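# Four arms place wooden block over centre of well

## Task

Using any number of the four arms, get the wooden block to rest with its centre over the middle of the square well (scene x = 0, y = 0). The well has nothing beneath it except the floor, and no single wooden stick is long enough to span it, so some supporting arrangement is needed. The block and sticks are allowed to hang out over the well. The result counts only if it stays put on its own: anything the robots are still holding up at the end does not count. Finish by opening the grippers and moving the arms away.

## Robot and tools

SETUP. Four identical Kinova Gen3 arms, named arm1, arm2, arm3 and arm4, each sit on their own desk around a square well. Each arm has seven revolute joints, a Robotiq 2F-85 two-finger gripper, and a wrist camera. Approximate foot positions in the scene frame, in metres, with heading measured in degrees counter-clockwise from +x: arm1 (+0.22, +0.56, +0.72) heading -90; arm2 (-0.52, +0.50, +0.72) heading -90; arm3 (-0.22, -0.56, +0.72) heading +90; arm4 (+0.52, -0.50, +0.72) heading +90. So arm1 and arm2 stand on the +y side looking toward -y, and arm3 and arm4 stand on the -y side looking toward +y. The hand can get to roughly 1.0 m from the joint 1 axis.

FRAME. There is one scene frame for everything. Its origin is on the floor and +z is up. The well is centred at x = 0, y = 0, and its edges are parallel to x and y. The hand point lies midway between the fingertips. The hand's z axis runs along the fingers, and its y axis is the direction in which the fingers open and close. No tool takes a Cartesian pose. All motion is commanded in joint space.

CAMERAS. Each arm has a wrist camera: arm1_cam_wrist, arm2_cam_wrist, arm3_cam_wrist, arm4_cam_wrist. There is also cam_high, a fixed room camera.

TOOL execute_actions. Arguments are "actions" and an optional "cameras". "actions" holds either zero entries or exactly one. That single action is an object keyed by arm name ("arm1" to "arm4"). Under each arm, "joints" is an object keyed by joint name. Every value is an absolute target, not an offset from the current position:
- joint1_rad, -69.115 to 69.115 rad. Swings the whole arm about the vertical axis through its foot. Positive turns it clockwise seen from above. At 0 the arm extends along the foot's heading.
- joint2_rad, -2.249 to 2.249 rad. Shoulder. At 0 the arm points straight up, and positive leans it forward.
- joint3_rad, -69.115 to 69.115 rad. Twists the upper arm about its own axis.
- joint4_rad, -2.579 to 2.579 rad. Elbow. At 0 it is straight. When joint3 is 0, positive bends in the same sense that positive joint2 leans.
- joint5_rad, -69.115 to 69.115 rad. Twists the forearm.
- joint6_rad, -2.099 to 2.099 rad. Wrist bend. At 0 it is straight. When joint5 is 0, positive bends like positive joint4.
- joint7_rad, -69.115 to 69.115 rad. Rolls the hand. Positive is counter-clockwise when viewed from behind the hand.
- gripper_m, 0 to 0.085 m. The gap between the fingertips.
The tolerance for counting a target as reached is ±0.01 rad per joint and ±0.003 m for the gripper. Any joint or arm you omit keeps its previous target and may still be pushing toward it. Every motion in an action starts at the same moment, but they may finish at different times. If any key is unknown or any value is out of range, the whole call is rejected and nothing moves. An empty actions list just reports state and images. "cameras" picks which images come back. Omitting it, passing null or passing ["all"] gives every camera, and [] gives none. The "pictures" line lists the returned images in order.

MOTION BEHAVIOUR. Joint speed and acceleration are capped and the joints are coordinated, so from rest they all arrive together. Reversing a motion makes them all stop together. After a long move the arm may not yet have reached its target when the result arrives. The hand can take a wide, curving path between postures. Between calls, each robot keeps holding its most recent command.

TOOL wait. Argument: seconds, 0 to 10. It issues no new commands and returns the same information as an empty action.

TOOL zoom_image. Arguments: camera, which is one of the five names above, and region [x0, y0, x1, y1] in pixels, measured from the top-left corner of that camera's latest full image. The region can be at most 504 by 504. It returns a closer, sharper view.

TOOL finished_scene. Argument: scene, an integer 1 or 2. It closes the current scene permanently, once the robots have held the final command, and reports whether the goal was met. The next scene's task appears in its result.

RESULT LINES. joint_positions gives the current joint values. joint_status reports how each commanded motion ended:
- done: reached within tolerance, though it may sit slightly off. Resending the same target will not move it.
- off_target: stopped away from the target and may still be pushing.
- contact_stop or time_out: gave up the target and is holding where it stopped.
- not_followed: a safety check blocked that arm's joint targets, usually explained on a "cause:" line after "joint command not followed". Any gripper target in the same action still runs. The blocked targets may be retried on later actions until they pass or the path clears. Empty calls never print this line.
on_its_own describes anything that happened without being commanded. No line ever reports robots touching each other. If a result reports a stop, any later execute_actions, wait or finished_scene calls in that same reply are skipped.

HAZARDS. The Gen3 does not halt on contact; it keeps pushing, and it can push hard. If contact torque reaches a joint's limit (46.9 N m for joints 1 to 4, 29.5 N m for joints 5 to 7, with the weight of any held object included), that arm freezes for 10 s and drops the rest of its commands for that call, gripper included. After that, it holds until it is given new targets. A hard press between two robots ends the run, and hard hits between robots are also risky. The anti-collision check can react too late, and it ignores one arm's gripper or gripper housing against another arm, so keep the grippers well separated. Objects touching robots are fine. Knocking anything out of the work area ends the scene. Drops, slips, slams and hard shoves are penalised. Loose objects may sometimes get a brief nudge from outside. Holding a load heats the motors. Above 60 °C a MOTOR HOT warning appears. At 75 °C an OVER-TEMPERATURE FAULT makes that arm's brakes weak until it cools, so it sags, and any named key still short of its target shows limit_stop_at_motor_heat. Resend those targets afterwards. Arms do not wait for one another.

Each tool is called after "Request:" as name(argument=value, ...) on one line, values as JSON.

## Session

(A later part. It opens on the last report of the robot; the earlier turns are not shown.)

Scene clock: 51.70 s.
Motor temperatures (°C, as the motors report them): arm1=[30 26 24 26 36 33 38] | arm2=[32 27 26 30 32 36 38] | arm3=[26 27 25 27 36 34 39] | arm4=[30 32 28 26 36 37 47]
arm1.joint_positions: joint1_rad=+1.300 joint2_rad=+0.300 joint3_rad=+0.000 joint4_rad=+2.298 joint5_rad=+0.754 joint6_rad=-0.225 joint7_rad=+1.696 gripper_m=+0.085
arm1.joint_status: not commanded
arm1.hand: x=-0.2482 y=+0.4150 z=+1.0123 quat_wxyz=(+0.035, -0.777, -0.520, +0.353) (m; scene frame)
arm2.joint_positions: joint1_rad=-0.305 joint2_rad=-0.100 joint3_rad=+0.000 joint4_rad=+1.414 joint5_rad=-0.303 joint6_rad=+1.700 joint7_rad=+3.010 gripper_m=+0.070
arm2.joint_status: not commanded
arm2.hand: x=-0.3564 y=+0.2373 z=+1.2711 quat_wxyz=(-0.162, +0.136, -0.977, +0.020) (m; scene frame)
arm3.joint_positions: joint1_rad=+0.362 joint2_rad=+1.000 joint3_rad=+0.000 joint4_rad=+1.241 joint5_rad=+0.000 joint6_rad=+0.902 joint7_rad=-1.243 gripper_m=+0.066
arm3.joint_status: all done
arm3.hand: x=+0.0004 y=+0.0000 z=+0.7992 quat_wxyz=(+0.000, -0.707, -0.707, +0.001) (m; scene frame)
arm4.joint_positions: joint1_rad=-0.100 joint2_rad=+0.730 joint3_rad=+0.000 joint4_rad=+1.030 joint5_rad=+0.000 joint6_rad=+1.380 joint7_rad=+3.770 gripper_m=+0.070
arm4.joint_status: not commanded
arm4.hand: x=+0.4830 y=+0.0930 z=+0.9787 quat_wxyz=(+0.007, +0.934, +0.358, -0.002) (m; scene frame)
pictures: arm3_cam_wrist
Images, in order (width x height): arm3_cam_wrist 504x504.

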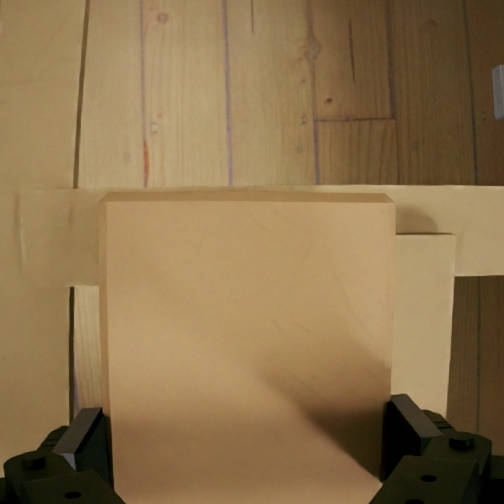

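Request:
execute_actions(actions=[{"arm3":{"joints":{"joint2_rad":1.008,"joint6_rad":0.892}}}], cameras=[])

Scene clock: 52.23 s.
Motor temperatures (°C, as the motors report them): arm1=[30 26 24 26 36 33 38] | arm2=[32 27 26 30 32 36 38] | arm3=[26 27 25 27 36 34 39] | arm4=[30 32 28 26 36 37 47]
arm1.joint_positions: joint1_rad=+1.300 joint2_rad=+0.300 joint3_rad=+0.000 joint4_rad=+2.298 joint5_rad=+0.754 joint6_rad=-0.225 joint7_rad=+1.696 gripper_m=+0.085
arm1.joint_status: not commanded
arm1.hand: x=-0.2482 y=+0.4150 z=+1.0123 quat_wxyz=(+0.035, -0.777, -0.520, +0.353) (m; scene frame)
arm2.joint_positions: joint1_rad=-0.305 joint2_rad=-0.100 joint3_rad=+0.000 joint4_rad=+1.414 joint5_rad=-0.303 joint6_rad=+1.700 joint7_rad=+3.010 gripper_m=+0.070
arm2.joint_status: not commanded
arm2.hand: x=-0.3564 y=+0.2373 z=+1.2711 quat_wxyz=(-0.162, +0.136, -0.977, +0.020) (m; scene frame)
arm3.joint_positions: joint1_rad=+0.362 joint2_rad=+1.007 joint3_rad=+0.000 joint4_rad=+1.240 joint5_rad=+0.000 joint6_rad=+0.893 joint7_rad=-1.243 gripper_m=+0.066
arm3.joint_status: all done
arm3.hand: x=+0.0006 y=+0.0007 z=+0.7946 quat_wxyz=(+0.000, -0.707, -0.707, +0.000) (m; scene frame)
arm4.joint_positions: joint1_rad=-0.100 joint2_rad=+0.730 joint3_rad=+0.000 joint4_rad=+1.030 joint5_rad=+0.000 joint6_rad=+1.380 joint7_rad=+3.770 gripper_m=+0.070
arm4.joint_status: not commanded
arm4.hand: x=+0.4830 y=+0.0930 z=+0.9787 quat_wxyz=(+0.007, +0.934, +0.358, -0.002) (m; scene frame)
pictures: none
No camera images: the call's "cameras" was empty. Leave "cameras" out to get every camera's image.

Request:
execute_actions(actions=[{"arm3":{"joints":{"gripper_m":0.085}}}], cameras=[])

Request:
execute_actions(actions=[{"arm3":{"joints":{"joint2_rad":0.5,"joint6_rad":1.4}}}], cameras=["arm3_cam_wrist","cam_high"])

Scene clock: 53.30 s.
Motor temperatures (°C, as the motors report them): arm1=[30 26 24 26 36 33 38] | arm2=[32 27 26 30 32 36 38] | arm3=[26 27 25 27 36 34 39] | arm4=[30 32 28 26 36 37 47]
arm1.joint_positions: joint1_rad=+1.300 joint2_rad=+0.300 joint3_rad=+0.000 joint4_rad=+2.298 joint5_rad=+0.754 joint6_rad=-0.225 joint7_rad=+1.696 gripper_m=+0.085
arm1.joint_status: not commanded
arm1.hand: x=-0.2482 y=+0.4150 z=+1.0123 quat_wxyz=(+0.035, -0.777, -0.520, +0.353) (m; scene frame)
arm2.joint_positions: joint1_rad=-0.305 joint2_rad=-0.100 joint3_rad=+0.000 joint4_rad=+1.414 joint5_rad=-0.303 joint6_rad=+1.700 joint7_rad=+3.010 gripper_m=+0.070
arm2.joint_status: not commanded
arm2.hand: x=-0.3564 y=+0.2373 z=+1.2711 quat_wxyz=(-0.162, +0.136, -0.977, +0.020) (m; scene frame)
arm3.joint_positions: joint1_rad=+0.362 joint2_rad=+1.008 joint3_rad=+0.000 joint4_rad=+1.240 joint5_rad=+0.000 joint6_rad=+0.892 joint7_rad=-1.243 gripper_m=+0.085
arm3.joint_status: all done
arm3.hand: x=+0.0008 y=+0.0011 z=+0.7944 quat_wxyz=(+0.001, -0.707, -0.707, +0.000) (m; scene frame)
arm4.joint_positions: joint1_rad=-0.100 joint2_rad=+0.730 joint3_rad=+0.000 joint4_rad=+1.030 joint5_rad=+0.000 joint6_rad=+1.380 joint7_rad=+3.770 gripper_m=+0.070
arm4.joint_status: not commanded
arm4.hand: x=+0.4830 y=+0.0930 z=+0.9787 quat_wxyz=(+0.007, +0.934, +0.358, -0.002) (m; scene frame)
pictures: none
No camera images: the call's "cameras" was empty. Leave "cameras" out to get every camera's image.

Scene clock: 55.13 s.
Motor temperatures (°C, as the motors report them): arm1=[30 26 24 26 36 33 38] | arm2=[32 27 26 30 32 36 38] | arm3=[26 27 25 27 36 34 39] | arm4=[30 32 28 26 36 37 47]
arm1.joint_positions: joint1_rad=+1.300 joint2_rad=+0.300 joint3_rad=+0.000 joint4_rad=+2.298 joint5_rad=+0.754 joint6_rad=-0.225 joint7_rad=+1.696 gripper_m=+0.085
arm1.joint_status: not commanded
arm1.hand: x=-0.2482 y=+0.4150 z=+1.0123 quat_wxyz=(+0.035, -0.777, -0.520, +0.353) (m; scene frame)
arm2.joint_positions: joint1_rad=-0.305 joint2_rad=-0.100 joint3_rad=+0.000 joint4_rad=+1.414 joint5_rad=-0.303 joint6_rad=+1.700 joint7_rad=+3.010 gripper_m=+0.070
arm2.joint_status: not commanded
arm2.hand: x=-0.3564 y=+0.2373 z=+1.2711 quat_wxyz=(-0.162, +0.136, -0.977, +0.020) (m; scene frame)
arm3.joint_positions: joint1_rad=+0.362 joint2_rad=+0.500 joint3_rad=+0.000 joint4_rad=+1.240 joint5_rad=+0.000 joint6_rad=+1.400 joint7_rad=-1.243 gripper_m=+0.085
arm3.joint_status: all done
arm3.hand: x=-0.0278 y=-0.0833 z=+1.0832 quat_wxyz=(+0.001, -0.707, -0.707, +0.000) (m; scene frame)
arm4.joint_positions: joint1_rad=-0.100 joint2_rad=+0.730 joint3_rad=+0.000 joint4_rad=+1.030 joint5_rad=+0.000 joint6_rad=+1.380 joint7_rad=+3.770 gripper_m=+0.070
arm4.joint_status: not commanded
arm4.hand: x=+0.4830 y=+0.0930 z=+0.9787 quat_wxyz=(+0.007, +0.934, +0.358, -0.002) (m; scene frame)
pictures: arm3_cam_wrist, cam_high
Images, in order (width x height): arm3_cam_wrist 504x504, cam_high 504x504.

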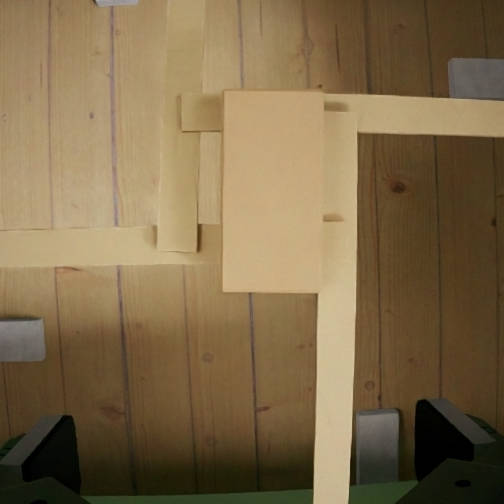

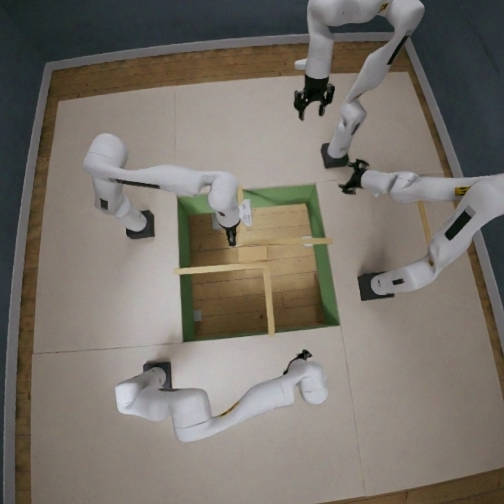

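Request:
finished_scene(scene=2)

The scene is finished: the task was done.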